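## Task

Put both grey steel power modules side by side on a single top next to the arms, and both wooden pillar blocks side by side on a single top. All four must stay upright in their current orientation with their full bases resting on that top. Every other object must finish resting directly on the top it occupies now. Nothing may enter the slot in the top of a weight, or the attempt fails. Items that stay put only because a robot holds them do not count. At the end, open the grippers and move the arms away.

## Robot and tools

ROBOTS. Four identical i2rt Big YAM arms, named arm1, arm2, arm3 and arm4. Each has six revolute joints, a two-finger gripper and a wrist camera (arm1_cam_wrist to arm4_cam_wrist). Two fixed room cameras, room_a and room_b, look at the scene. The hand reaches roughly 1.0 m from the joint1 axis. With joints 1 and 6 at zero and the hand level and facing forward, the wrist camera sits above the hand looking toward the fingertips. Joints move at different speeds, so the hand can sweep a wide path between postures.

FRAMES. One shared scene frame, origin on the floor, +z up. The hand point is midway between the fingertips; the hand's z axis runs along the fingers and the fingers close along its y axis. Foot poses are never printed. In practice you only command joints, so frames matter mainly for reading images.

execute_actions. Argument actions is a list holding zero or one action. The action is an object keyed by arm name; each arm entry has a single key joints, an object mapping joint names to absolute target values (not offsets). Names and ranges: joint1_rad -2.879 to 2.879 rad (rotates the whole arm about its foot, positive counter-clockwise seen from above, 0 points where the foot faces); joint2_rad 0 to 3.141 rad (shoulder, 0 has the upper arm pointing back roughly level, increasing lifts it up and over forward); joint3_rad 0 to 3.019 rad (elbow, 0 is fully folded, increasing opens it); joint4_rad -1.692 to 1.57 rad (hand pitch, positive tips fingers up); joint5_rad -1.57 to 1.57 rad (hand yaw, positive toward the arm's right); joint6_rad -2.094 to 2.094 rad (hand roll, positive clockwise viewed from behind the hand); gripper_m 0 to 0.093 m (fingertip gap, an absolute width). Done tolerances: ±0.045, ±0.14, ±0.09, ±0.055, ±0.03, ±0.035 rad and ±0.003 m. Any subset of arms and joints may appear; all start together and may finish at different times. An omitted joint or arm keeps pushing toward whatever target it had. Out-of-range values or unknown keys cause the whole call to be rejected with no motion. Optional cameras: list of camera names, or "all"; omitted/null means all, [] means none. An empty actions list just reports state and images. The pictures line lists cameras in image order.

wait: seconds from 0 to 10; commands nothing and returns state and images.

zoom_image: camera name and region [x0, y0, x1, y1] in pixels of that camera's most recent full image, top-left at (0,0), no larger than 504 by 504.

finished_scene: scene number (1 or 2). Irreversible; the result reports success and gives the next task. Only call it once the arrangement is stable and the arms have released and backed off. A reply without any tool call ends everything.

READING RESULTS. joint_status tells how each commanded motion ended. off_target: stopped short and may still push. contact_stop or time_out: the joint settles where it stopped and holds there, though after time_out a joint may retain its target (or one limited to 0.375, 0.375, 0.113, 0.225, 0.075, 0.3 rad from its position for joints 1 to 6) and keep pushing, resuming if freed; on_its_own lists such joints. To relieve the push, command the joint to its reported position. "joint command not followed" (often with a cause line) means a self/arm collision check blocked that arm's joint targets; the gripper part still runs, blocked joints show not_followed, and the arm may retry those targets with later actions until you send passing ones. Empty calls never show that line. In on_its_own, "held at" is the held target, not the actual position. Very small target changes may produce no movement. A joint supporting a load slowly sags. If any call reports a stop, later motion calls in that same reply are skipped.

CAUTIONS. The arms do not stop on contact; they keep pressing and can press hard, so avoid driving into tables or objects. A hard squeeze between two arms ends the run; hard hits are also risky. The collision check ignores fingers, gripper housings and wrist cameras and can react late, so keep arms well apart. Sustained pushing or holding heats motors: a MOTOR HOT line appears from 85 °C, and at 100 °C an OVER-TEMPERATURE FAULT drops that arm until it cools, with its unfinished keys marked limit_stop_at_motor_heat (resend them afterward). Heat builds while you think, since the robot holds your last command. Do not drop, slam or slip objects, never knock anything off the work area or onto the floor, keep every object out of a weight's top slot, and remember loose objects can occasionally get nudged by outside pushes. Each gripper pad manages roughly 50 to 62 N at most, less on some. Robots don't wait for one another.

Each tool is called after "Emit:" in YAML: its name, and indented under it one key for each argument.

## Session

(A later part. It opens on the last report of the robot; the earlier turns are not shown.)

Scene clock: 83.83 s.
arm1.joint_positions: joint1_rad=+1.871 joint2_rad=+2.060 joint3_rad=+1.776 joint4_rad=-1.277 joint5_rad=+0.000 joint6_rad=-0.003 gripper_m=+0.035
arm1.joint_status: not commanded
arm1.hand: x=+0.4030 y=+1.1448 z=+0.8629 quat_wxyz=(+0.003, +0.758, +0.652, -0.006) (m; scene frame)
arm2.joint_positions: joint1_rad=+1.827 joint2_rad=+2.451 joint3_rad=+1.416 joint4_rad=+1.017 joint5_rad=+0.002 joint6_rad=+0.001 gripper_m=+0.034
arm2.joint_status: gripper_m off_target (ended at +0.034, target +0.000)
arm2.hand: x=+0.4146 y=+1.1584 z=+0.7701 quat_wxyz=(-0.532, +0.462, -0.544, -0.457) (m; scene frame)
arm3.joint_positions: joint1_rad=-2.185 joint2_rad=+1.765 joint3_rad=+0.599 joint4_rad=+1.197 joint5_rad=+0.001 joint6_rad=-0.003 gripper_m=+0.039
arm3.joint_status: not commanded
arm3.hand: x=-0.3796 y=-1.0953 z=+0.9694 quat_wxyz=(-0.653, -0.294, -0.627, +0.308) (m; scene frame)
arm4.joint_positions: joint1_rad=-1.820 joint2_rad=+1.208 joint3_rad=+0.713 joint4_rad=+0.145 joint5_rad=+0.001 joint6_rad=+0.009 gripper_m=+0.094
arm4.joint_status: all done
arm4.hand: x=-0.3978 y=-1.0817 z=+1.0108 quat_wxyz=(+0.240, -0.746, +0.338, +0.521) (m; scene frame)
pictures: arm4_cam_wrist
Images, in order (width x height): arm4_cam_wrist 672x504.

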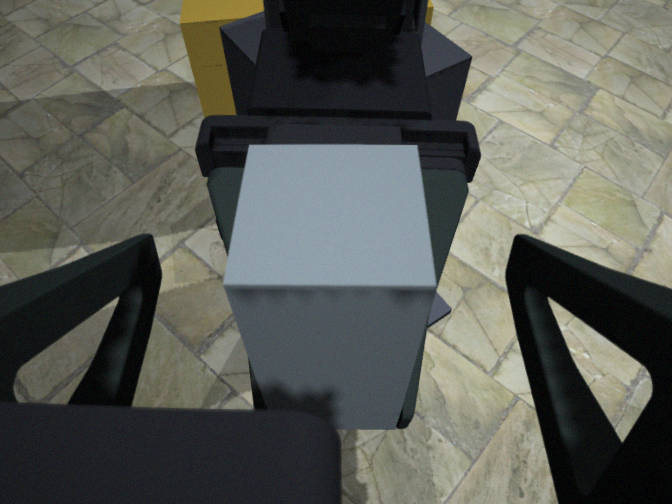

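Emit:
execute_actions:
  actions:
    - {"arm1":{"joints":{"gripper_m":0.093}},"arm4":{"joints":{"gripper_m":0}}}
  cameras: []

Emit:
execute_actions:
  actions:
    - {"arm1":{"joints":{"joint2_rad":1.5,"joint4_rad":-1.6}},"arm3":{"joints":{"gripper_m":0.093,"joint4_rad":1.19,"joint2_rad":1.765}}}
  cameras: []

Emit:
execute_actions:
  actions:
    - {"arm2":{"joints":{"joint2_rad":1.925,"joint3_rad":1.05,"joint4_rad":0.87}},"arm3":{"joints":{"joint2_rad":1.65,"joint3_rad":0.35}}}
  cameras: []

Emit:
execute_actions:
  actions:
    - {"arm2":{"joints":{"joint1_rad":-1.95}},"arm3":{"joints":{"joint1_rad":-0.51}},"arm4":{"joints":{"joint1_rad":1.45}}}
  cameras: ["arm4_cam_wrist"]

Emit:
execute_actions:
  actions:
    - {"arm3":{"joints":{"joint2_rad":1.5,"joint3_rad":0.82,"joint4_rad":0.4}},"arm4":{"joints":{"joint2_rad":2.14,"joint3_rad":0.85,"joint4_rad":1.01}}}
  cameras: ["arm4_cam_wrist","arm3_cam_wrist","room_b"]

Emit:
zoom_image:
  camera: "room_b"
  region: [420,230,560,335]

Scene clock: 95.93 s.
arm1.joint_positions: joint1_rad=+1.871 joint2_rad=+2.060 joint3_rad=+1.776 joint4_rad=-1.277 joint5_rad=+0.000 joint6_rad=-0.003 gripper_m=+0.093
arm1.joint_status: all done
arm1.hand: x=+0.4030 y=+1.1448 z=+0.8629 quat_wxyz=(+0.003, +0.758, +0.652, -0.006) (m; scene frame)
arm2.joint_positions: joint1_rad=+1.827 joint2_rad=+2.451 joint3_rad=+1.416 joint4_rad=+1.015 joint5_rad=+0.002 joint6_rad=+0.002 gripper_m=+0.034
arm2.joint_status: not commanded
arm2.hand: x=+0.4146 y=+1.1584 z=+0.7697 quat_wxyz=(-0.531, +0.462, -0.544, -0.456) (m; scene frame)
arm3.joint_positions: joint1_rad=-2.185 joint2_rad=+1.765 joint3_rad=+0.599 joint4_rad=+1.197 joint5_rad=+0.000 joint6_rad=-0.005 gripper_m=+0.039
arm3.joint_status: not commanded
arm3.hand: x=-0.3795 y=-1.0953 z=+0.9694 quat_wxyz=(-0.653, -0.293, -0.627, +0.309) (m; scene frame)
arm4.joint_positions: joint1_rad=-1.820 joint2_rad=+1.208 joint3_rad=+0.713 joint4_rad=+0.146 joint5_rad=+0.002 joint6_rad=+0.006 gripper_m=+0.039
arm4.joint_status: gripper_m off_target (ended at +0.039, target +0.000)
arm4.hand: x=-0.3978 y=-1.0815 z=+1.0112 quat_wxyz=(+0.241, -0.746, +0.337, +0.521) (m; scene frame)
pictures: none
No camera images: the call's "cameras" was empty. Leave "cameras" out to get every camera's image.

Scene clock: 97.60 s.
arm1.joint_positions: joint1_rad=+1.871 joint2_rad=+1.487 joint3_rad=+1.775 joint4_rad=-1.588 joint5_rad=+0.000 joint6_rad=-0.003 gripper_m=+0.093
arm1.joint_status: all done
arm1.hand: x=+0.4249 y=+1.2832 z=+1.1675 quat_wxyz=(+0.088, +0.751, +0.646, -0.104) (m; scene frame)
arm2.joint_positions: joint1_rad=+1.827 joint2_rad=+2.451 joint3_rad=+1.416 joint4_rad=+1.015 joint5_rad=+0.002 joint6_rad=+0.002 gripper_m=+0.034
arm2.joint_status: not commanded
arm2.hand: x=+0.4146 y=+1.1584 z=+0.7697 quat_wxyz=(-0.531, +0.462, -0.544, -0.456) (m; scene frame)
arm3.joint_positions: joint1_rad=-2.185 joint2_rad=+1.765 joint3_rad=+0.599 joint4_rad=+1.197 joint5_rad=+0.000 joint6_rad=-0.005 gripper_m=+0.093
arm3.joint_status: all done
arm3.hand: x=-0.3795 y=-1.0953 z=+0.9693 quat_wxyz=(-0.653, -0.293, -0.627, +0.309) (m; scene frame)
arm4.joint_positions: joint1_rad=-1.820 joint2_rad=+1.214 joint3_rad=+0.713 joint4_rad=+0.146 joint5_rad=+0.002 joint6_rad=+0.006 gripper_m=+0.039
arm4.joint_status: not commanded
arm4.hand: x=-0.3983 y=-1.0810 z=+1.0082 quat_wxyz=(+0.240, -0.748, +0.337, +0.519) (m; scene frame)
pictures: none
No camera images: the call's "cameras" was empty. Leave "cameras" out to get every camera's image.

Scene clock: 99.10 s.
arm1.joint_positions: joint1_rad=+1.871 joint2_rad=+1.487 joint3_rad=+1.775 joint4_rad=-1.588 joint5_rad=+0.000 joint6_rad=-0.003 gripper_m=+0.093
arm1.joint_status: not commanded
arm1.hand: x=+0.4249 y=+1.2832 z=+1.1675 quat_wxyz=(+0.088, +0.751, +0.646, -0.104) (m; scene frame)
arm2.joint_positions: joint1_rad=+1.827 joint2_rad=+1.934 joint3_rad=+1.051 joint4_rad=+0.864 joint5_rad=+0.002 joint6_rad=+0.002 gripper_m=+0.034
arm2.joint_status: all done
arm2.hand: x=+0.4013 y=+1.0695 z=+0.9437 quat_wxyz=(-0.531, +0.462, -0.544, -0.456) (m; scene frame)
arm3.joint_positions: joint1_rad=-2.185 joint2_rad=+1.653 joint3_rad=+0.343 joint4_rad=+1.197 joint5_rad=+0.000 joint6_rad=-0.005 gripper_m=+0.093
arm3.joint_status: all done
arm3.hand: x=-0.4392 y=-1.0232 z=+0.9288 quat_wxyz=(-0.606, -0.314, -0.672, +0.287) (m; scene frame)
arm4.joint_positions: joint1_rad=-1.820 joint2_rad=+1.214 joint3_rad=+0.713 joint4_rad=+0.146 joint5_rad=+0.002 joint6_rad=+0.006 gripper_m=+0.039
arm4.joint_status: not commanded
arm4.hand: x=-0.3983 y=-1.0810 z=+1.0082 quat_wxyz=(+0.240, -0.748, +0.337, +0.519) (m; scene frame)
pictures: none
No camera images: the call's "cameras" was empty. Leave "cameras" out to get every camera's image.

Scene clock: 102.03 s.
arm1.joint_positions: joint1_rad=+1.871 joint2_rad=+1.487 joint3_rad=+1.775 joint4_rad=-1.588 joint5_rad=+0.000 joint6_rad=-0.003 gripper_m=+0.093
arm1.joint_status: not commanded
arm1.hand: x=+0.4249 y=+1.2832 z=+1.1675 quat_wxyz=(+0.088, +0.751, +0.646, -0.104) (m; scene frame)
arm2.joint_positions: joint1_rad=-1.960 joint2_rad=+1.934 joint3_rad=+1.051 joint4_rad=+0.864 joint5_rad=+0.001 joint6_rad=+0.002 gripper_m=+0.034
arm2.joint_status: all done
arm2.hand: x=-0.2185 y=-0.1226 z=+0.9449 quat_wxyz=(-0.262, -0.661, -0.268, +0.650) (m; scene frame)
arm3.joint_positions: joint1_rad=-0.516 joint2_rad=+1.653 joint3_rad=+0.343 joint4_rad=+1.197 joint5_rad=+0.000 joint6_rad=-0.005 gripper_m=+0.093
arm3.joint_status: all done
arm3.hand: x=-0.4083 y=-0.3367 z=+0.9226 quat_wxyz=(-0.617, +0.293, -0.686, -0.250) (m; scene frame)
arm4.joint_positions: joint1_rad=+1.450 joint2_rad=+1.220 joint3_rad=+0.713 joint4_rad=+0.146 joint5_rad=-0.002 joint6_rad=+0.006 gripper_m=+0.039
arm4.joint_status: all done
arm4.hand: x=+0.3339 y=-1.8145 z=+1.0052 quat_wxyz=(-0.535, -0.295, -0.767, +0.193) (m; scene frame)
pictures: arm4_cam_wrist
Images, in order (width x height): arm4_cam_wrist 672x504.

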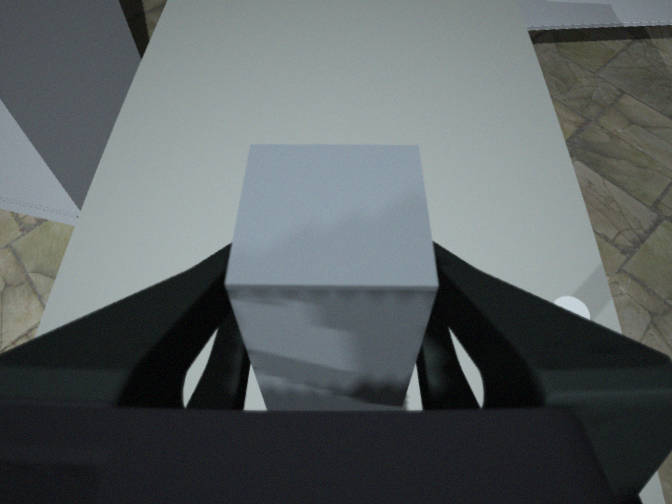

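Scene clock: 103.57 s.
arm1.joint_positions: joint1_rad=+1.871 joint2_rad=+1.487 joint3_rad=+1.775 joint4_rad=-1.588 joint5_rad=+0.000 joint6_rad=-0.003 gripper_m=+0.093
arm1.joint_status: not commanded
arm1.hand: x=+0.4249 y=+1.2832 z=+1.1675 quat_wxyz=(+0.088, +0.751, +0.646, -0.104) (m; scene frame)
arm2.joint_positions: joint1_rad=-1.960 joint2_rad=+1.934 joint3_rad=+1.051 joint4_rad=+0.864 joint5_rad=+0.001 joint6_rad=+0.002 gripper_m=+0.034
arm2.joint_status: not commanded
arm2.hand: x=-0.2185 y=-0.1226 z=+0.9449 quat_wxyz=(-0.262, -0.661, -0.268, +0.650) (m; scene frame)
arm3.joint_positions: joint1_rad=-0.516 joint2_rad=+1.504 joint3_rad=+0.785 joint4_rad=+0.412 joint5_rad=+0.000 joint6_rad=-0.005 gripper_m=+0.093
arm3.joint_status: all done
arm3.hand: x=-0.3228 y=-0.2489 z=+1.0038 quat_wxyz=(-0.547, +0.316, -0.743, -0.221) (m; scene frame)
arm4.joint_positions: joint1_rad=+1.450 joint2_rad=+2.136 joint3_rad=+0.825 joint4_rad=+0.972 joint5_rad=-0.002 joint6_rad=+0.006 gripper_m=+0.039
arm4.joint_status: all done
arm4.hand: x=+0.4059 y=-1.8728 z=+0.7306 quat_wxyz=(-0.543, -0.293, -0.762, +0.196) (m; scene frame)
pictures: arm3_cam_wrist, arm4_cam_wrist, room_b
Images, in order (width x height): arm3_cam_wrist 672x504, arm4_cam_wrist 672x504, room_b 672x504.

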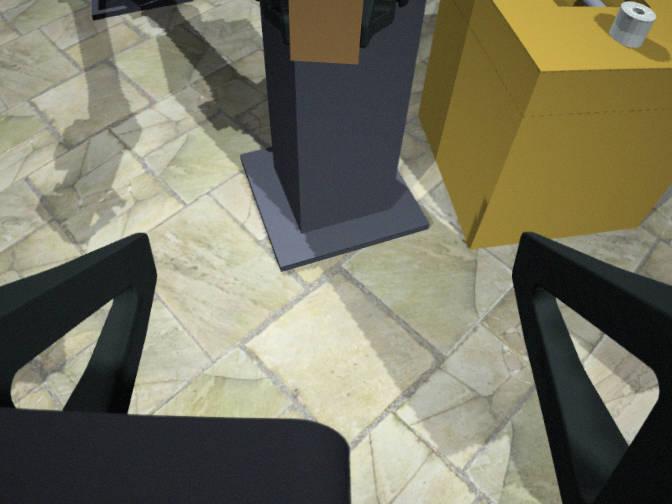

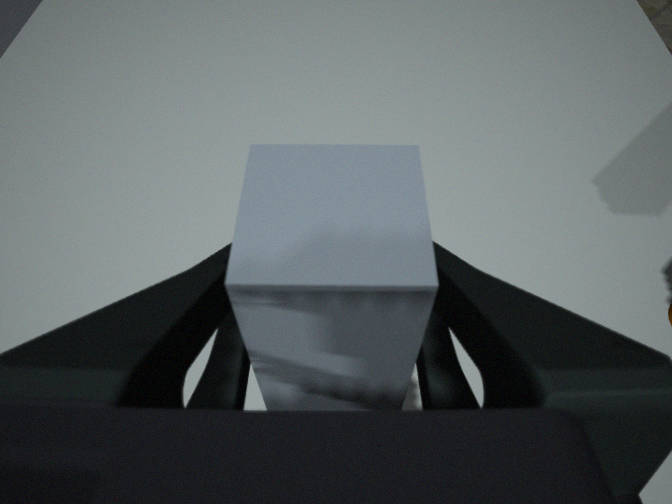

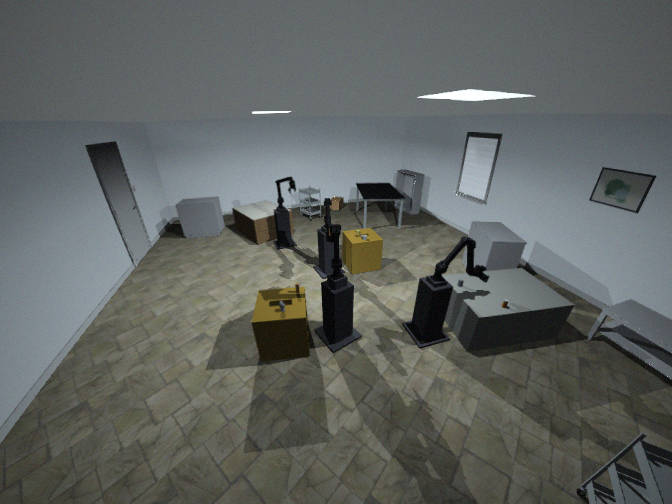

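Region (420, 230, 560, 335) of room_b's 672x504 image, scaled by 3.600, with more detail than that image has; it fills the top 378 rows of this view, and the rest is white.

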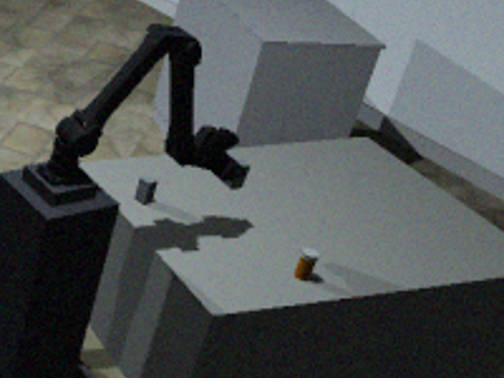

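Emit:
execute_actions:
  actions:
    - {"arm3":{"joints":{"joint1_rad":-0.497,"joint2_rad":1.875,"joint3_rad":1.47,"joint4_rad":0.0}},"arm4":{"joints":{"joint2_rad":2.53,"joint3_rad":1.02,"joint4_rad":1.23}}}
  cameras: ["arm3_cam_wrist","room_b"]

Emit:
zoom_image:
  camera: "room_b"
  region: [440,250,520,310]

Scene clock: 110.27 s.
arm1.joint_positions: joint1_rad=+1.871 joint2_rad=+1.487 joint3_rad=+1.775 joint4_rad=-1.588 joint5_rad=+0.000 joint6_rad=-0.003 gripper_m=+0.093
arm1.joint_status: not commanded
arm1.hand: x=+0.4249 y=+1.2832 z=+1.1675 quat_wxyz=(+0.088, +0.751, +0.646, -0.104) (m; scene frame)
arm2.joint_positions: joint1_rad=-1.960 joint2_rad=+1.934 joint3_rad=+1.051 joint4_rad=+0.864 joint5_rad=+0.001 joint6_rad=+0.002 gripper_m=+0.034
arm2.joint_status: not commanded
arm2.hand: x=-0.2185 y=-0.1226 z=+0.9449 quat_wxyz=(-0.262, -0.661, -0.268, +0.650) (m; scene frame)
arm3.joint_positions: joint1_rad=-0.509 joint2_rad=+1.883 joint3_rad=+1.437 joint4_rad=+0.011 joint5_rad=+0.000 joint6_rad=-0.005 gripper_m=+0.093
arm3.joint_status: all done
arm3.hand: x=-0.1974 y=-0.1140 z=+1.0184 quat_wxyz=(-0.498, +0.333, -0.775, -0.202) (m; scene frame)
arm4.joint_positions: joint1_rad=+1.450 joint2_rad=+2.548 joint3_rad=+1.007 joint4_rad=+1.195 joint5_rad=-0.002 joint6_rad=+0.006 gripper_m=+0.039
arm4.joint_status: all done
arm4.hand: x=+0.4107 y=-1.8745 z=+0.5887 quat_wxyz=(-0.541, -0.294, -0.763, +0.196) (m; scene frame)
pictures: arm3_cam_wrist, room_b
Images, in order (width x height): arm3_cam_wrist 672x504, room_b 672x504.

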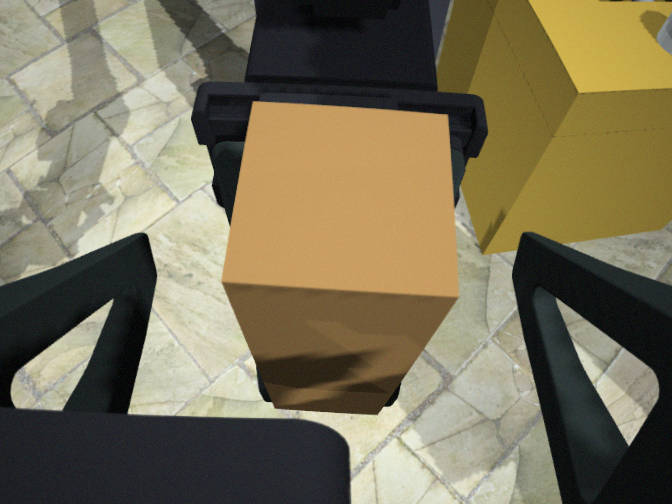

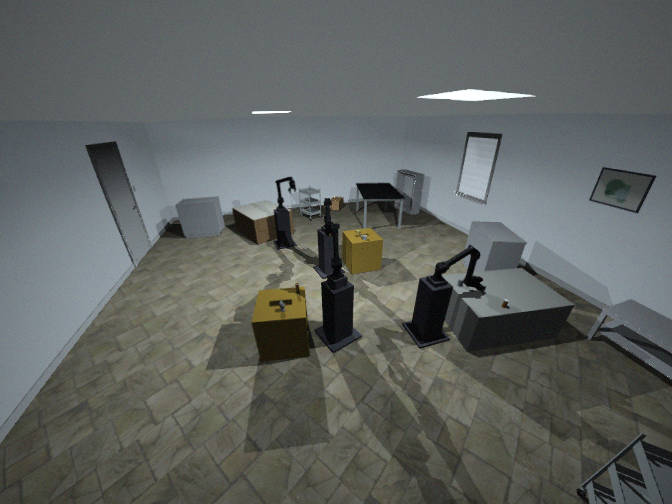

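Region (440, 250, 520, 310) of room_b's 672x504 image, scaled by 6.300, with more detail than that image has; it fills the top 378 rows of this view, and the rest is white.

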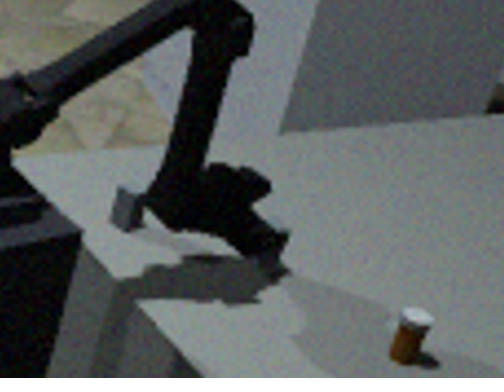

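Emit:
execute_actions:
  actions:
    - {"arm3":{"joints":{"gripper_m":0}},"arm4":{"joints":{"joint2_rad":2.6,"joint4_rad":1.285}}}
  cameras: []

Emit:
execute_actions:
  actions:
    - {"arm2":{"joints":{"gripper_m":0.093}},"arm4":{"joints":{"joint2_rad":2.65,"joint4_rad":1.32}}}
  cameras: []

Emit:
execute_actions:
  actions:
    - {"arm2":{"joints":{"joint2_rad":1.75,"joint3_rad":0.75}}}
  cameras: []

Scene clock: 116.40 s.
arm1.joint_positions: joint1_rad=+1.871 joint2_rad=+1.487 joint3_rad=+1.775 joint4_rad=-1.588 joint5_rad=+0.000 joint6_rad=-0.003 gripper_m=+0.093
arm1.joint_status: not commanded
arm1.hand: x=+0.4249 y=+1.2832 z=+1.1675 quat_wxyz=(+0.088, +0.751, +0.646, -0.104) (m; scene frame)
arm2.joint_positions: joint1_rad=-1.960 joint2_rad=+1.934 joint3_rad=+1.051 joint4_rad=+0.863 joint5_rad=-0.003 joint6_rad=+0.005 gripper_m=+0.034
arm2.joint_status: not commanded
arm2.hand: x=-0.2180 y=-0.1231 z=+0.9447 quat_wxyz=(-0.265, -0.661, -0.268, +0.649) (m; scene frame)
arm3.joint_positions: joint1_rad=-0.509 joint2_rad=+1.883 joint3_rad=+1.437 joint4_rad=+0.011 joint5_rad=+0.004 joint6_rad=+0.007 gripper_m=+0.035
arm3.joint_status: gripper_m off_target (ended at +0.035, target +0.000)
arm3.hand: x=-0.1970 y=-0.1145 z=+1.0184 quat_wxyz=(-0.497, +0.327, -0.777, -0.204) (m; scene frame)
arm4.joint_positions: joint1_rad=+1.450 joint2_rad=+2.586 joint3_rad=+1.007 joint4_rad=+1.249 joint5_rad=-0.002 joint6_rad=+0.006 gripper_m=+0.039
arm4.joint_status: all done
arm4.hand: x=+0.4053 y=-1.8696 z=+0.5791 quat_wxyz=(-0.547, -0.292, -0.759, +0.198) (m; scene frame)
pictures: none
No camera images: the call's "cameras" was empty. Leave "cameras" out to get every camera's image.

Scene clock: 117.10 s.
arm1.joint_positions: joint1_rad=+1.871 joint2_rad=+1.487 joint3_rad=+1.775 joint4_rad=-1.588 joint5_rad=+0.000 joint6_rad=-0.003 gripper_m=+0.093
arm1.joint_status: not commanded
arm1.hand: x=+0.4249 y=+1.2832 z=+1.1675 quat_wxyz=(+0.088, +0.751, +0.646, -0.104) (m; scene frame)
arm2.joint_positions: joint1_rad=-1.960 joint2_rad=+1.934 joint3_rad=+1.051 joint4_rad=+0.863 joint5_rad=-0.003 joint6_rad=+0.005 gripper_m=+0.093
arm2.joint_status: all done
arm2.hand: x=-0.2180 y=-0.1231 z=+0.9447 quat_wxyz=(-0.265, -0.661, -0.268, +0.649) (m; scene frame)
arm3.joint_positions: joint1_rad=-0.508 joint2_rad=+1.883 joint3_rad=+1.437 joint4_rad=+0.007 joint5_rad=+0.004 joint6_rad=+0.007 gripper_m=+0.035
arm3.joint_status: not commanded
arm3.hand: x=-0.1977 y=-0.1143 z=+1.0176 quat_wxyz=(-0.496, +0.328, -0.778, -0.204) (m; scene frame)
arm4.joint_positions: joint1_rad=+1.450 joint2_rad=+2.618 joint3_rad=+1.009 joint4_rad=+1.299 joint5_rad=-0.002 joint6_rad=+0.004 gripper_m=+0.039
arm4.joint_status: all done
arm4.hand: x=+0.4009 y=-1.8655 z=+0.5720 quat_wxyz=(-0.554, -0.290, -0.754, +0.201) (m; scene frame)
pictures: none
No camera images: the call's "cameras" was empty. Leave "cameras" out to get every camera's image.

Scene clock: 118.13 s.
arm1.joint_positions: joint1_rad=+1.871 joint2_rad=+1.487 joint3_rad=+1.775 joint4_rad=-1.588 joint5_rad=+0.000 joint6_rad=-0.003 gripper_m=+0.093
arm1.joint_status: not commanded
arm1.hand: x=+0.4249 y=+1.2832 z=+1.1675 quat_wxyz=(+0.088, +0.751, +0.646, -0.104) (m; scene frame)
arm2.joint_positions: joint1_rad=-1.960 joint2_rad=+1.750 joint3_rad=+0.752 joint4_rad=+0.863 joint5_rad=-0.003 joint6_rad=+0.005 gripper_m=+0.093
arm2.joint_status: all done
arm2.hand: x=-0.1454 y=-0.0526 z=+0.9216 quat_wxyz=(-0.249, -0.697, -0.283, +0.610) (m; scene frame)
arm3.joint_positions: joint1_rad=-0.508 joint2_rad=+1.883 joint3_rad=+1.437 joint4_rad=+0.007 joint5_rad=+0.004 joint6_rad=+0.007 gripper_m=+0.035
arm3.joint_status: not commanded
arm3.hand: x=-0.1977 y=-0.1143 z=+1.0176 quat_wxyz=(-0.496, +0.328, -0.778, -0.204) (m; scene frame)
arm4.joint_positions: joint1_rad=+1.450 joint2_rad=+2.618 joint3_rad=+1.009 joint4_rad=+1.299 joint5_rad=-0.002 joint6_rad=+0.004 gripper_m=+0.039
arm4.joint_status: not commanded
arm4.hand: x=+0.4009 y=-1.8655 z=+0.5720 quat_wxyz=(-0.554, -0.290, -0.754, +0.201) (m; scene frame)
pictures: none
No camera images: the call's "cameras" was empty. Leave "cameras" out to get every camera's image.

Emit:
execute_actions:
  actions:
    - {"arm3":{"joints":{"joint1_rad":0.9,"joint3_rad":1.31,"joint4_rad":0.2}},"arm4":{"joints":{"gripper_m":0.093,"joint2_rad":2.62}}}
  cameras: []

Emit:
execute_actions:
  actions:
    - {"arm3":{"joints":{"joint2_rad":2.32,"joint4_rad":0.645}},"arm4":{"joints":{"joint2_rad":2.2,"joint3_rad":0.75,"joint4_rad":1.0}}}
  cameras: ["arm3_cam_wrist","arm4_cam_wrist","room_a"]

Emit:
zoom_image:
  camera: "room_a"
  region: [390,230,500,315]

Scene clock: 127.23 s.
arm1.joint_positions: joint1_rad=+1.871 joint2_rad=+1.487 joint3_rad=+1.775 joint4_rad=-1.588 joint5_rad=+0.000 joint6_rad=-0.003 gripper_m=+0.093
arm1.joint_status: not commanded
arm1.hand: x=+0.4249 y=+1.2832 z=+1.1675 quat_wxyz=(+0.088, +0.751, +0.646, -0.104) (m; scene frame)
arm2.joint_positions: joint1_rad=-1.960 joint2_rad=+1.750 joint3_rad=+0.752 joint4_rad=+0.863 joint5_rad=-0.003 joint6_rad=+0.005 gripper_m=+0.093
arm2.joint_status: not commanded
arm2.hand: x=-0.1454 y=-0.0526 z=+0.9216 quat_wxyz=(-0.249, -0.697, -0.283, +0.610) (m; scene frame)
arm3.joint_positions: joint1_rad=+0.906 joint2_rad=+1.886 joint3_rad=+1.295 joint4_rad=+0.176 joint5_rad=-0.003 joint6_rad=+0.006 gripper_m=+0.035
arm3.joint_status: all done
arm3.hand: x=-1.1822 y=-0.0682 z=+0.9656 quat_wxyz=(-0.240, +0.751, -0.378, -0.485) (m; scene frame)
arm4.joint_positions: joint1_rad=+1.450 joint2_rad=+2.618 joint3_rad=+1.009 joint4_rad=+1.299 joint5_rad=-0.002 joint6_rad=+0.004 gripper_m=+0.093
arm4.joint_status: all done
arm4.hand: x=+0.4009 y=-1.8655 z=+0.5720 quat_wxyz=(-0.554, -0.290, -0.754, +0.201) (m; scene frame)
pictures: none
No camera images: the call's "cameras" was empty. Leave "cameras" out to get every camera's image.

Scene clock: 128.63 s.
arm1.joint_positions: joint1_rad=+1.871 joint2_rad=+1.487 joint3_rad=+1.775 joint4_rad=-1.588 joint5_rad=+0.000 joint6_rad=-0.003 gripper_m=+0.093
arm1.joint_status: not commanded
arm1.hand: x=+0.4249 y=+1.2832 z=+1.1675 quat_wxyz=(+0.088, +0.751, +0.646, -0.104) (m; scene frame)
arm2.joint_positions: joint1_rad=-1.960 joint2_rad=+1.750 joint3_rad=+0.752 joint4_rad=+0.863 joint5_rad=-0.003 joint6_rad=+0.005 gripper_m=+0.093
arm2.joint_status: not commanded
arm2.hand: x=-0.1454 y=-0.0526 z=+0.9216 quat_wxyz=(-0.249, -0.697, -0.283, +0.610) (m; scene frame)
arm3.joint_positions: joint1_rad=+0.906 joint2_rad=+2.352 joint3_rad=+1.282 joint4_rad=+0.619 joint5_rad=-0.003 joint6_rad=+0.006 gripper_m=+0.035
arm3.joint_status: all done
arm3.hand: x=-1.1773 y=-0.0743 z=+0.7172 quat_wxyz=(-0.233, +0.760, -0.382, -0.471) (m; scene frame)
arm4.joint_positions: joint1_rad=+1.450 joint2_rad=+2.185 joint3_rad=+0.755 joint4_rad=+1.021 joint5_rad=-0.002 joint6_rad=+0.004 gripper_m=+0.093
arm4.joint_status: all done
arm4.hand: x=+0.3782 y=-1.8478 z=+0.6925 quat_wxyz=(-0.516, -0.299, -0.780, +0.187) (m; scene frame)
pictures: arm3_cam_wrist, arm4_cam_wrist, room_a
Images, in order (width x height): arm3_cam_wrist 672x504, arm4_cam_wrist 672x504, room_a 672x504.

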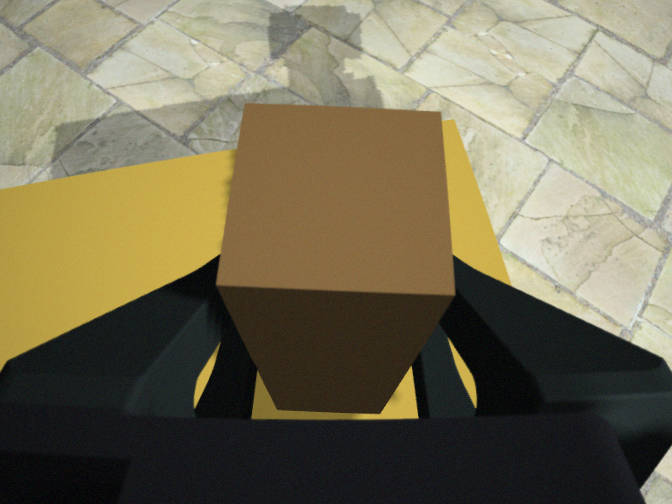

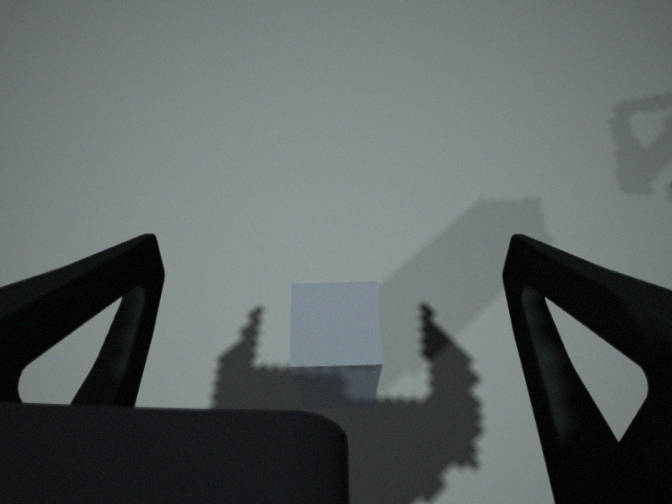

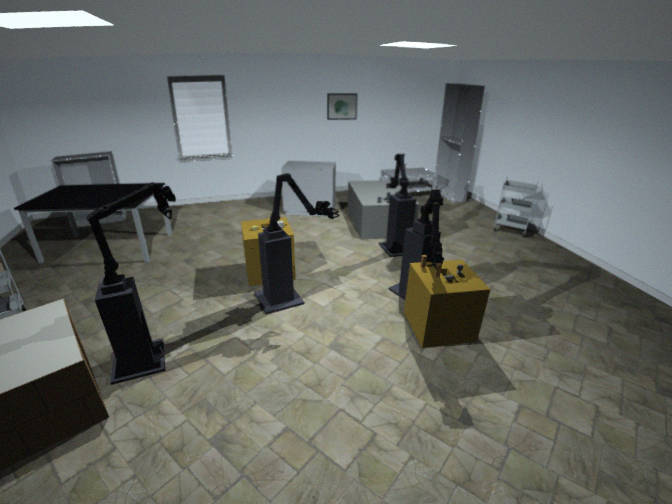

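Region (390, 230, 500, 315) of room_a's 672x504 image, scaled by 4.582, with more detail than that image has; it fills the top 389 rows of this view, and the rest is white.

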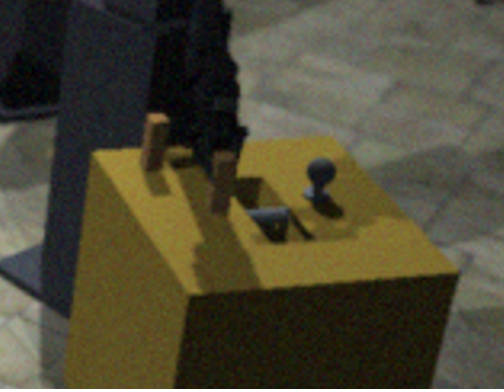

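Emit:
execute_actions:
  actions:
    - {"arm3":{"joints":{"joint2_rad":2.46,"joint3_rad":1.36,"joint4_rad":0.73}}}
  cameras: []

Emit:
execute_actions:
  actions:
    - {"arm3":{"joints":{"joint2_rad":2.51,"joint4_rad":0.76}}}
  cameras: ["room_a"]

Emit:
zoom_image:
  camera: "room_a"
  region: [390,230,500,315]

Scene clock: 136.07 s.
arm1.joint_positions: joint1_rad=+1.871 joint2_rad=+1.487 joint3_rad=+1.775 joint4_rad=-1.588 joint5_rad=+0.000 joint6_rad=-0.003 gripper_m=+0.093
arm1.joint_status: not commanded
arm1.hand: x=+0.4249 y=+1.2832 z=+1.1675 quat_wxyz=(+0.088, +0.751, +0.646, -0.104) (m; scene frame)
arm2.joint_positions: joint1_rad=-1.960 joint2_rad=+1.750 joint3_rad=+0.752 joint4_rad=+0.863 joint5_rad=-0.003 joint6_rad=+0.005 gripper_m=+0.093
arm2.joint_status: not commanded
arm2.hand: x=-0.1454 y=-0.0526 z=+0.9216 quat_wxyz=(-0.249, -0.697, -0.283, +0.610) (m; scene frame)
arm3.joint_positions: joint1_rad=+0.906 joint2_rad=+2.469 joint3_rad=+1.342 joint4_rad=+0.707 joint5_rad=-0.003 joint6_rad=+0.006 gripper_m=+0.035
arm3.joint_status: all done
arm3.hand: x=-1.1815 y=-0.0686 z=+0.6759 quat_wxyz=(-0.239, +0.753, -0.378, -0.483) (m; scene frame)
arm4.joint_positions: joint1_rad=+1.450 joint2_rad=+2.185 joint3_rad=+0.755 joint4_rad=+1.021 joint5_rad=-0.002 joint6_rad=+0.004 gripper_m=+0.093
arm4.joint_status: not commanded
arm4.hand: x=+0.3782 y=-1.8478 z=+0.6925 quat_wxyz=(-0.516, -0.299, -0.780, +0.187) (m; scene frame)
pictures: none
No camera images: the call's "cameras" was empty. Leave "cameras" out to get every camera's image.

Scene clock: 136.87 s.
arm1.joint_positions: joint1_rad=+1.871 joint2_rad=+1.487 joint3_rad=+1.775 joint4_rad=-1.588 joint5_rad=+0.000 joint6_rad=-0.003 gripper_m=+0.093
arm1.joint_status: not commanded
arm1.hand: x=+0.4249 y=+1.2832 z=+1.1675 quat_wxyz=(+0.088, +0.751, +0.646, -0.104) (m; scene frame)
arm2.joint_positions: joint1_rad=-1.960 joint2_rad=+1.750 joint3_rad=+0.752 joint4_rad=+0.863 joint5_rad=-0.003 joint6_rad=+0.005 gripper_m=+0.093
arm2.joint_status: not commanded
arm2.hand: x=-0.1454 y=-0.0526 z=+0.9216 quat_wxyz=(-0.249, -0.697, -0.283, +0.610) (m; scene frame)
arm3.joint_positions: joint1_rad=+0.906 joint2_rad=+2.504 joint3_rad=+1.342 joint4_rad=+0.732 joint5_rad=-0.003 joint6_rad=+0.006 gripper_m=+0.035
arm3.joint_status: all done
arm3.hand: x=-1.1772 y=-0.0743 z=+0.6566 quat_wxyz=(-0.238, +0.755, -0.380, -0.479) (m; scene frame)
arm4.joint_positions: joint1_rad=+1.450 joint2_rad=+2.185 joint3_rad=+0.755 joint4_rad=+1.021 joint5_rad=-0.002 joint6_rad=+0.004 gripper_m=+0.093
arm4.joint_status: not commanded
arm4.hand: x=+0.3782 y=-1.8478 z=+0.6925 quat_wxyz=(-0.516, -0.299, -0.780, +0.187) (m; scene frame)
pictures: room_a
Images, in order (width x height): room_a 672x504.

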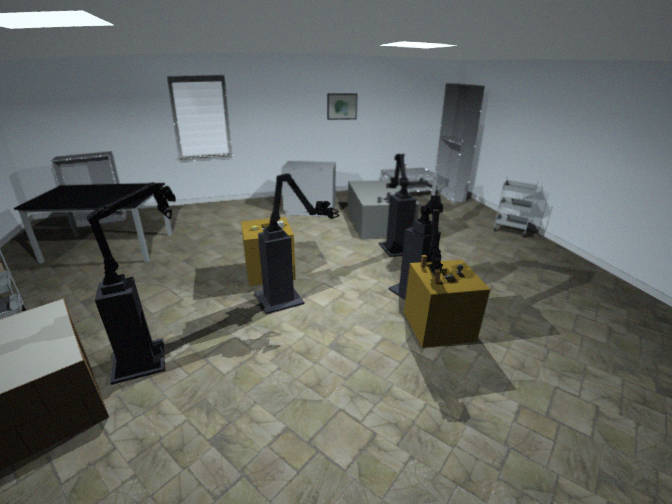

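Region (390, 230, 500, 315) of room_a's 672x504 image, scaled by 4.582, with more detail than that image has; it fills the top 389 rows of this view, and the rest is white.

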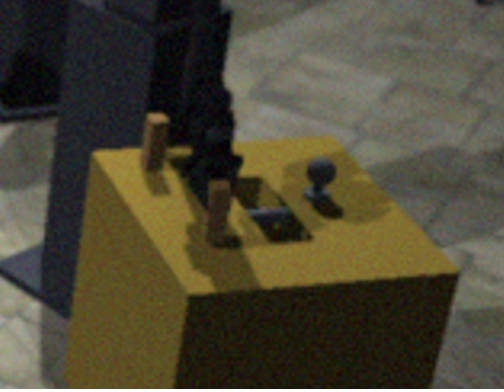

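Emit:
execute_actions:
  actions:
    - {"arm3":{"joints":{"joint2_rad":2.545,"joint4_rad":0.78}}}
  cameras: []

Scene clock: 140.90 s.
arm1.joint_positions: joint1_rad=+1.871 joint2_rad=+1.487 joint3_rad=+1.775 joint4_rad=-1.588 joint5_rad=+0.000 joint6_rad=-0.003 gripper_m=+0.093
arm1.joint_status: not commanded
arm1.hand: x=+0.4249 y=+1.2832 z=+1.1675 quat_wxyz=(+0.088, +0.751, +0.646, -0.104) (m; scene frame)
arm2.joint_positions: joint1_rad=-1.960 joint2_rad=+1.750 joint3_rad=+0.752 joint4_rad=+0.863 joint5_rad=-0.003 joint6_rad=+0.005 gripper_m=+0.093
arm2.joint_status: not commanded
arm2.hand: x=-0.1454 y=-0.0526 z=+0.9216 quat_wxyz=(-0.249, -0.697, -0.283, +0.610) (m; scene frame)
arm3.joint_positions: joint1_rad=+0.906 joint2_rad=+2.531 joint3_rad=+1.342 joint4_rad=+0.758 joint5_rad=-0.003 joint6_rad=+0.005 gripper_m=+0.035
arm3.joint_status: all done
arm3.hand: x=-1.1740 y=-0.0787 z=+0.6428 quat_wxyz=(-0.237, +0.755, -0.379, -0.479) (m; scene frame)
arm4.joint_positions: joint1_rad=+1.450 joint2_rad=+2.185 joint3_rad=+0.755 joint4_rad=+1.021 joint5_rad=-0.002 joint6_rad=+0.004 gripper_m=+0.093
arm4.joint_status: not commanded
arm4.hand: x=+0.3782 y=-1.8478 z=+0.6925 quat_wxyz=(-0.516, -0.299, -0.780, +0.187) (m; scene frame)
pictures: none
No camera images: the call's "cameras" was empty. Leave "cameras" out to get every camera's image.

Emit:
execute_actions:
  actions:
    - {"arm3":{"joints":{"joint2_rad":2.575,"joint4_rad":0.79}}}
  cameras: []

Scene clock: 143.30 s.
arm1.joint_positions: joint1_rad=+1.871 joint2_rad=+1.487 joint3_rad=+1.775 joint4_rad=-1.588 joint5_rad=+0.000 joint6_rad=-0.003 gripper_m=+0.093
arm1.joint_status: not commanded
arm1.hand: x=+0.4249 y=+1.2832 z=+1.1675 quat_wxyz=(+0.088, +0.751, +0.646, -0.104) (m; scene frame)
arm2.joint_positions: joint1_rad=-1.960 joint2_rad=+1.750 joint3_rad=+0.752 joint4_rad=+0.863 joint5_rad=-0.003 joint6_rad=+0.005 gripper_m=+0.093
arm2.joint_status: not commanded
arm2.hand: x=-0.1454 y=-0.0526 z=+0.9216 quat_wxyz=(-0.249, -0.697, -0.283, +0.610) (m; scene frame)
arm3.joint_positions: joint1_rad=+0.906 joint2_rad=+2.538 joint3_rad=+1.342 joint4_rad=+0.774 joint5_rad=-0.003 joint6_rad=+0.005 gripper_m=+0.035
arm3.joint_status: all done
arm3.hand: x=-1.1739 y=-0.0788 z=+0.6420 quat_wxyz=(-0.239, +0.753, -0.378, -0.482) (m; scene frame)
arm4.joint_positions: joint1_rad=+1.450 joint2_rad=+2.185 joint3_rad=+0.755 joint4_rad=+1.021 joint5_rad=-0.002 joint6_rad=+0.004 gripper_m=+0.093
arm4.joint_status: not commanded
arm4.hand: x=+0.3782 y=-1.8478 z=+0.6925 quat_wxyz=(-0.516, -0.299, -0.780, +0.187) (m; scene frame)
pictures: none
No camera images: the call's "cameras" was empty. Leave "cameras" out to get every camera's image.

Emit:
execute_actions:
  actions:
    - {"arm3":{"joints":{"joint2_rad":2.54,"gripper_m":0.093}}}
  cameras: []

Emit:
execute_actions:
  actions:
    - {"arm3":{"joints":{"joint2_rad":2.15,"joint3_rad":1.15,"joint4_rad":0.45}}}
  cameras: ["arm3_cam_wrist","room_b"]

Emit:
zoom_image:
  camera: "room_b"
  region: [240,210,540,340]

Scene clock: 148.30 s.
arm1.joint_positions: joint1_rad=+1.871 joint2_rad=+1.487 joint3_rad=+1.775 joint4_rad=-1.588 joint5_rad=+0.000 joint6_rad=-0.003 gripper_m=+0.093
arm1.joint_status: not commanded
arm1.hand: x=+0.4249 y=+1.2832 z=+1.1675 quat_wxyz=(+0.088, +0.751, +0.646, -0.104) (m; scene frame)
arm2.joint_positions: joint1_rad=-1.960 joint2_rad=+1.750 joint3_rad=+0.752 joint4_rad=+0.863 joint5_rad=-0.003 joint6_rad=+0.005 gripper_m=+0.093
arm2.joint_status: not commanded
arm2.hand: x=-0.1454 y=-0.0526 z=+0.9216 quat_wxyz=(-0.249, -0.697, -0.283, +0.610) (m; scene frame)
arm3.joint_positions: joint1_rad=+0.906 joint2_rad=+2.538 joint3_rad=+1.342 joint4_rad=+0.774 joint5_rad=-0.003 joint6_rad=+0.005 gripper_m=+0.093
arm3.joint_status: all done
arm3.hand: x=-1.1739 y=-0.0788 z=+0.6420 quat_wxyz=(-0.239, +0.753, -0.378, -0.482) (m; scene frame)
arm4.joint_positions: joint1_rad=+1.450 joint2_rad=+2.185 joint3_rad=+0.755 joint4_rad=+1.021 joint5_rad=-0.002 joint6_rad=+0.004 gripper_m=+0.093
arm4.joint_status: not commanded
arm4.hand: x=+0.3782 y=-1.8478 z=+0.6925 quat_wxyz=(-0.516, -0.299, -0.780, +0.187) (m; scene frame)
pictures: none
No camera images: the call's "cameras" was empty. Leave "cameras" out to get every camera's image.

Scene clock: 149.60 s.
arm1.joint_positions: joint1_rad=+1.871 joint2_rad=+1.487 joint3_rad=+1.775 joint4_rad=-1.588 joint5_rad=+0.000 joint6_rad=-0.003 gripper_m=+0.093
arm1.joint_status: not commanded
arm1.hand: x=+0.4249 y=+1.2832 z=+1.1675 quat_wxyz=(+0.088, +0.751, +0.646, -0.104) (m; scene frame)
arm2.joint_positions: joint1_rad=-1.960 joint2_rad=+1.750 joint3_rad=+0.752 joint4_rad=+0.863 joint5_rad=-0.003 joint6_rad=+0.005 gripper_m=+0.093
arm2.joint_status: not commanded
arm2.hand: x=-0.1454 y=-0.0526 z=+0.9216 quat_wxyz=(-0.249, -0.697, -0.283, +0.610) (m; scene frame)
arm3.joint_positions: joint1_rad=+0.906 joint2_rad=+2.132 joint3_rad=+1.139 joint4_rad=+0.461 joint5_rad=-0.003 joint6_rad=+0.005 gripper_m=+0.093
arm3.joint_status: all done
arm3.hand: x=-1.1539 y=-0.1058 z=+0.7787 quat_wxyz=(-0.218, +0.779, -0.391, -0.440) (m; scene frame)
arm4.joint_positions: joint1_rad=+1.450 joint2_rad=+2.185 joint3_rad=+0.755 joint4_rad=+1.021 joint5_rad=-0.002 joint6_rad=+0.004 gripper_m=+0.093
arm4.joint_status: not commanded
arm4.hand: x=+0.3782 y=-1.8478 z=+0.6925 quat_wxyz=(-0.516, -0.299, -0.780, +0.187) (m; scene frame)
pictures: arm3_cam_wrist, room_b
Images, in order (width x height): arm3_cam_wrist 672x504, room_b 672x504.

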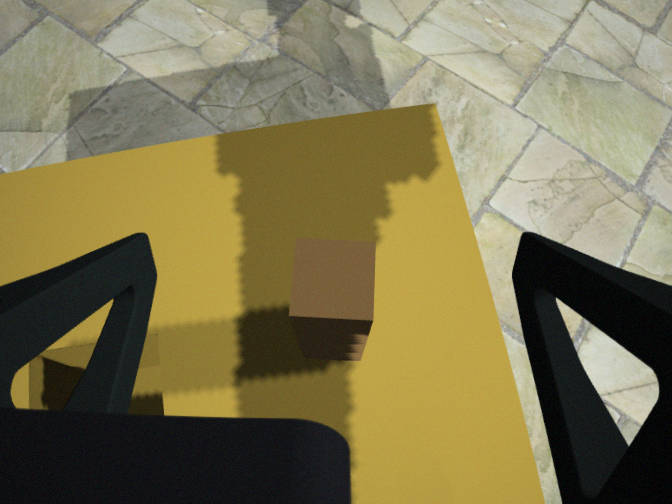

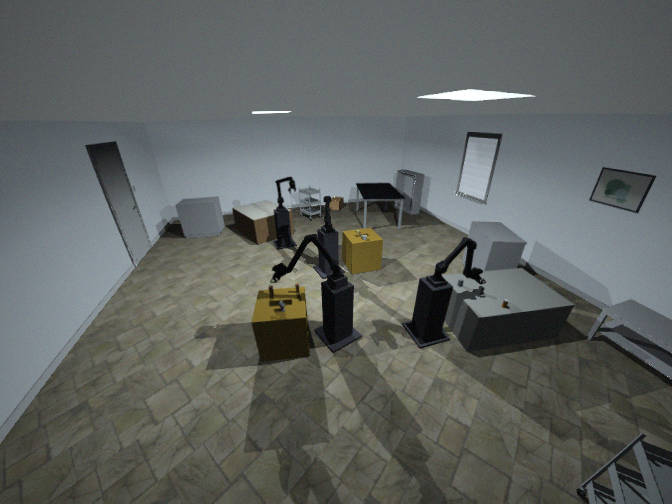

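Region (240, 210, 540, 340) of room_b's 672x504 image, scaled by 1.680, with more detail than that image has; it fills the top 218 rows of this view, and the rest is white.

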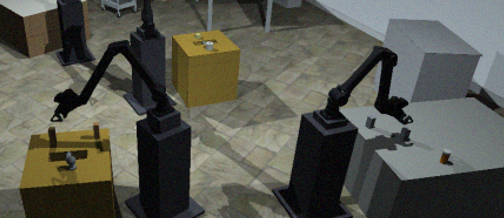

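Emit:
finished_scene:
  scene: 2

The scene is finished: the task was done.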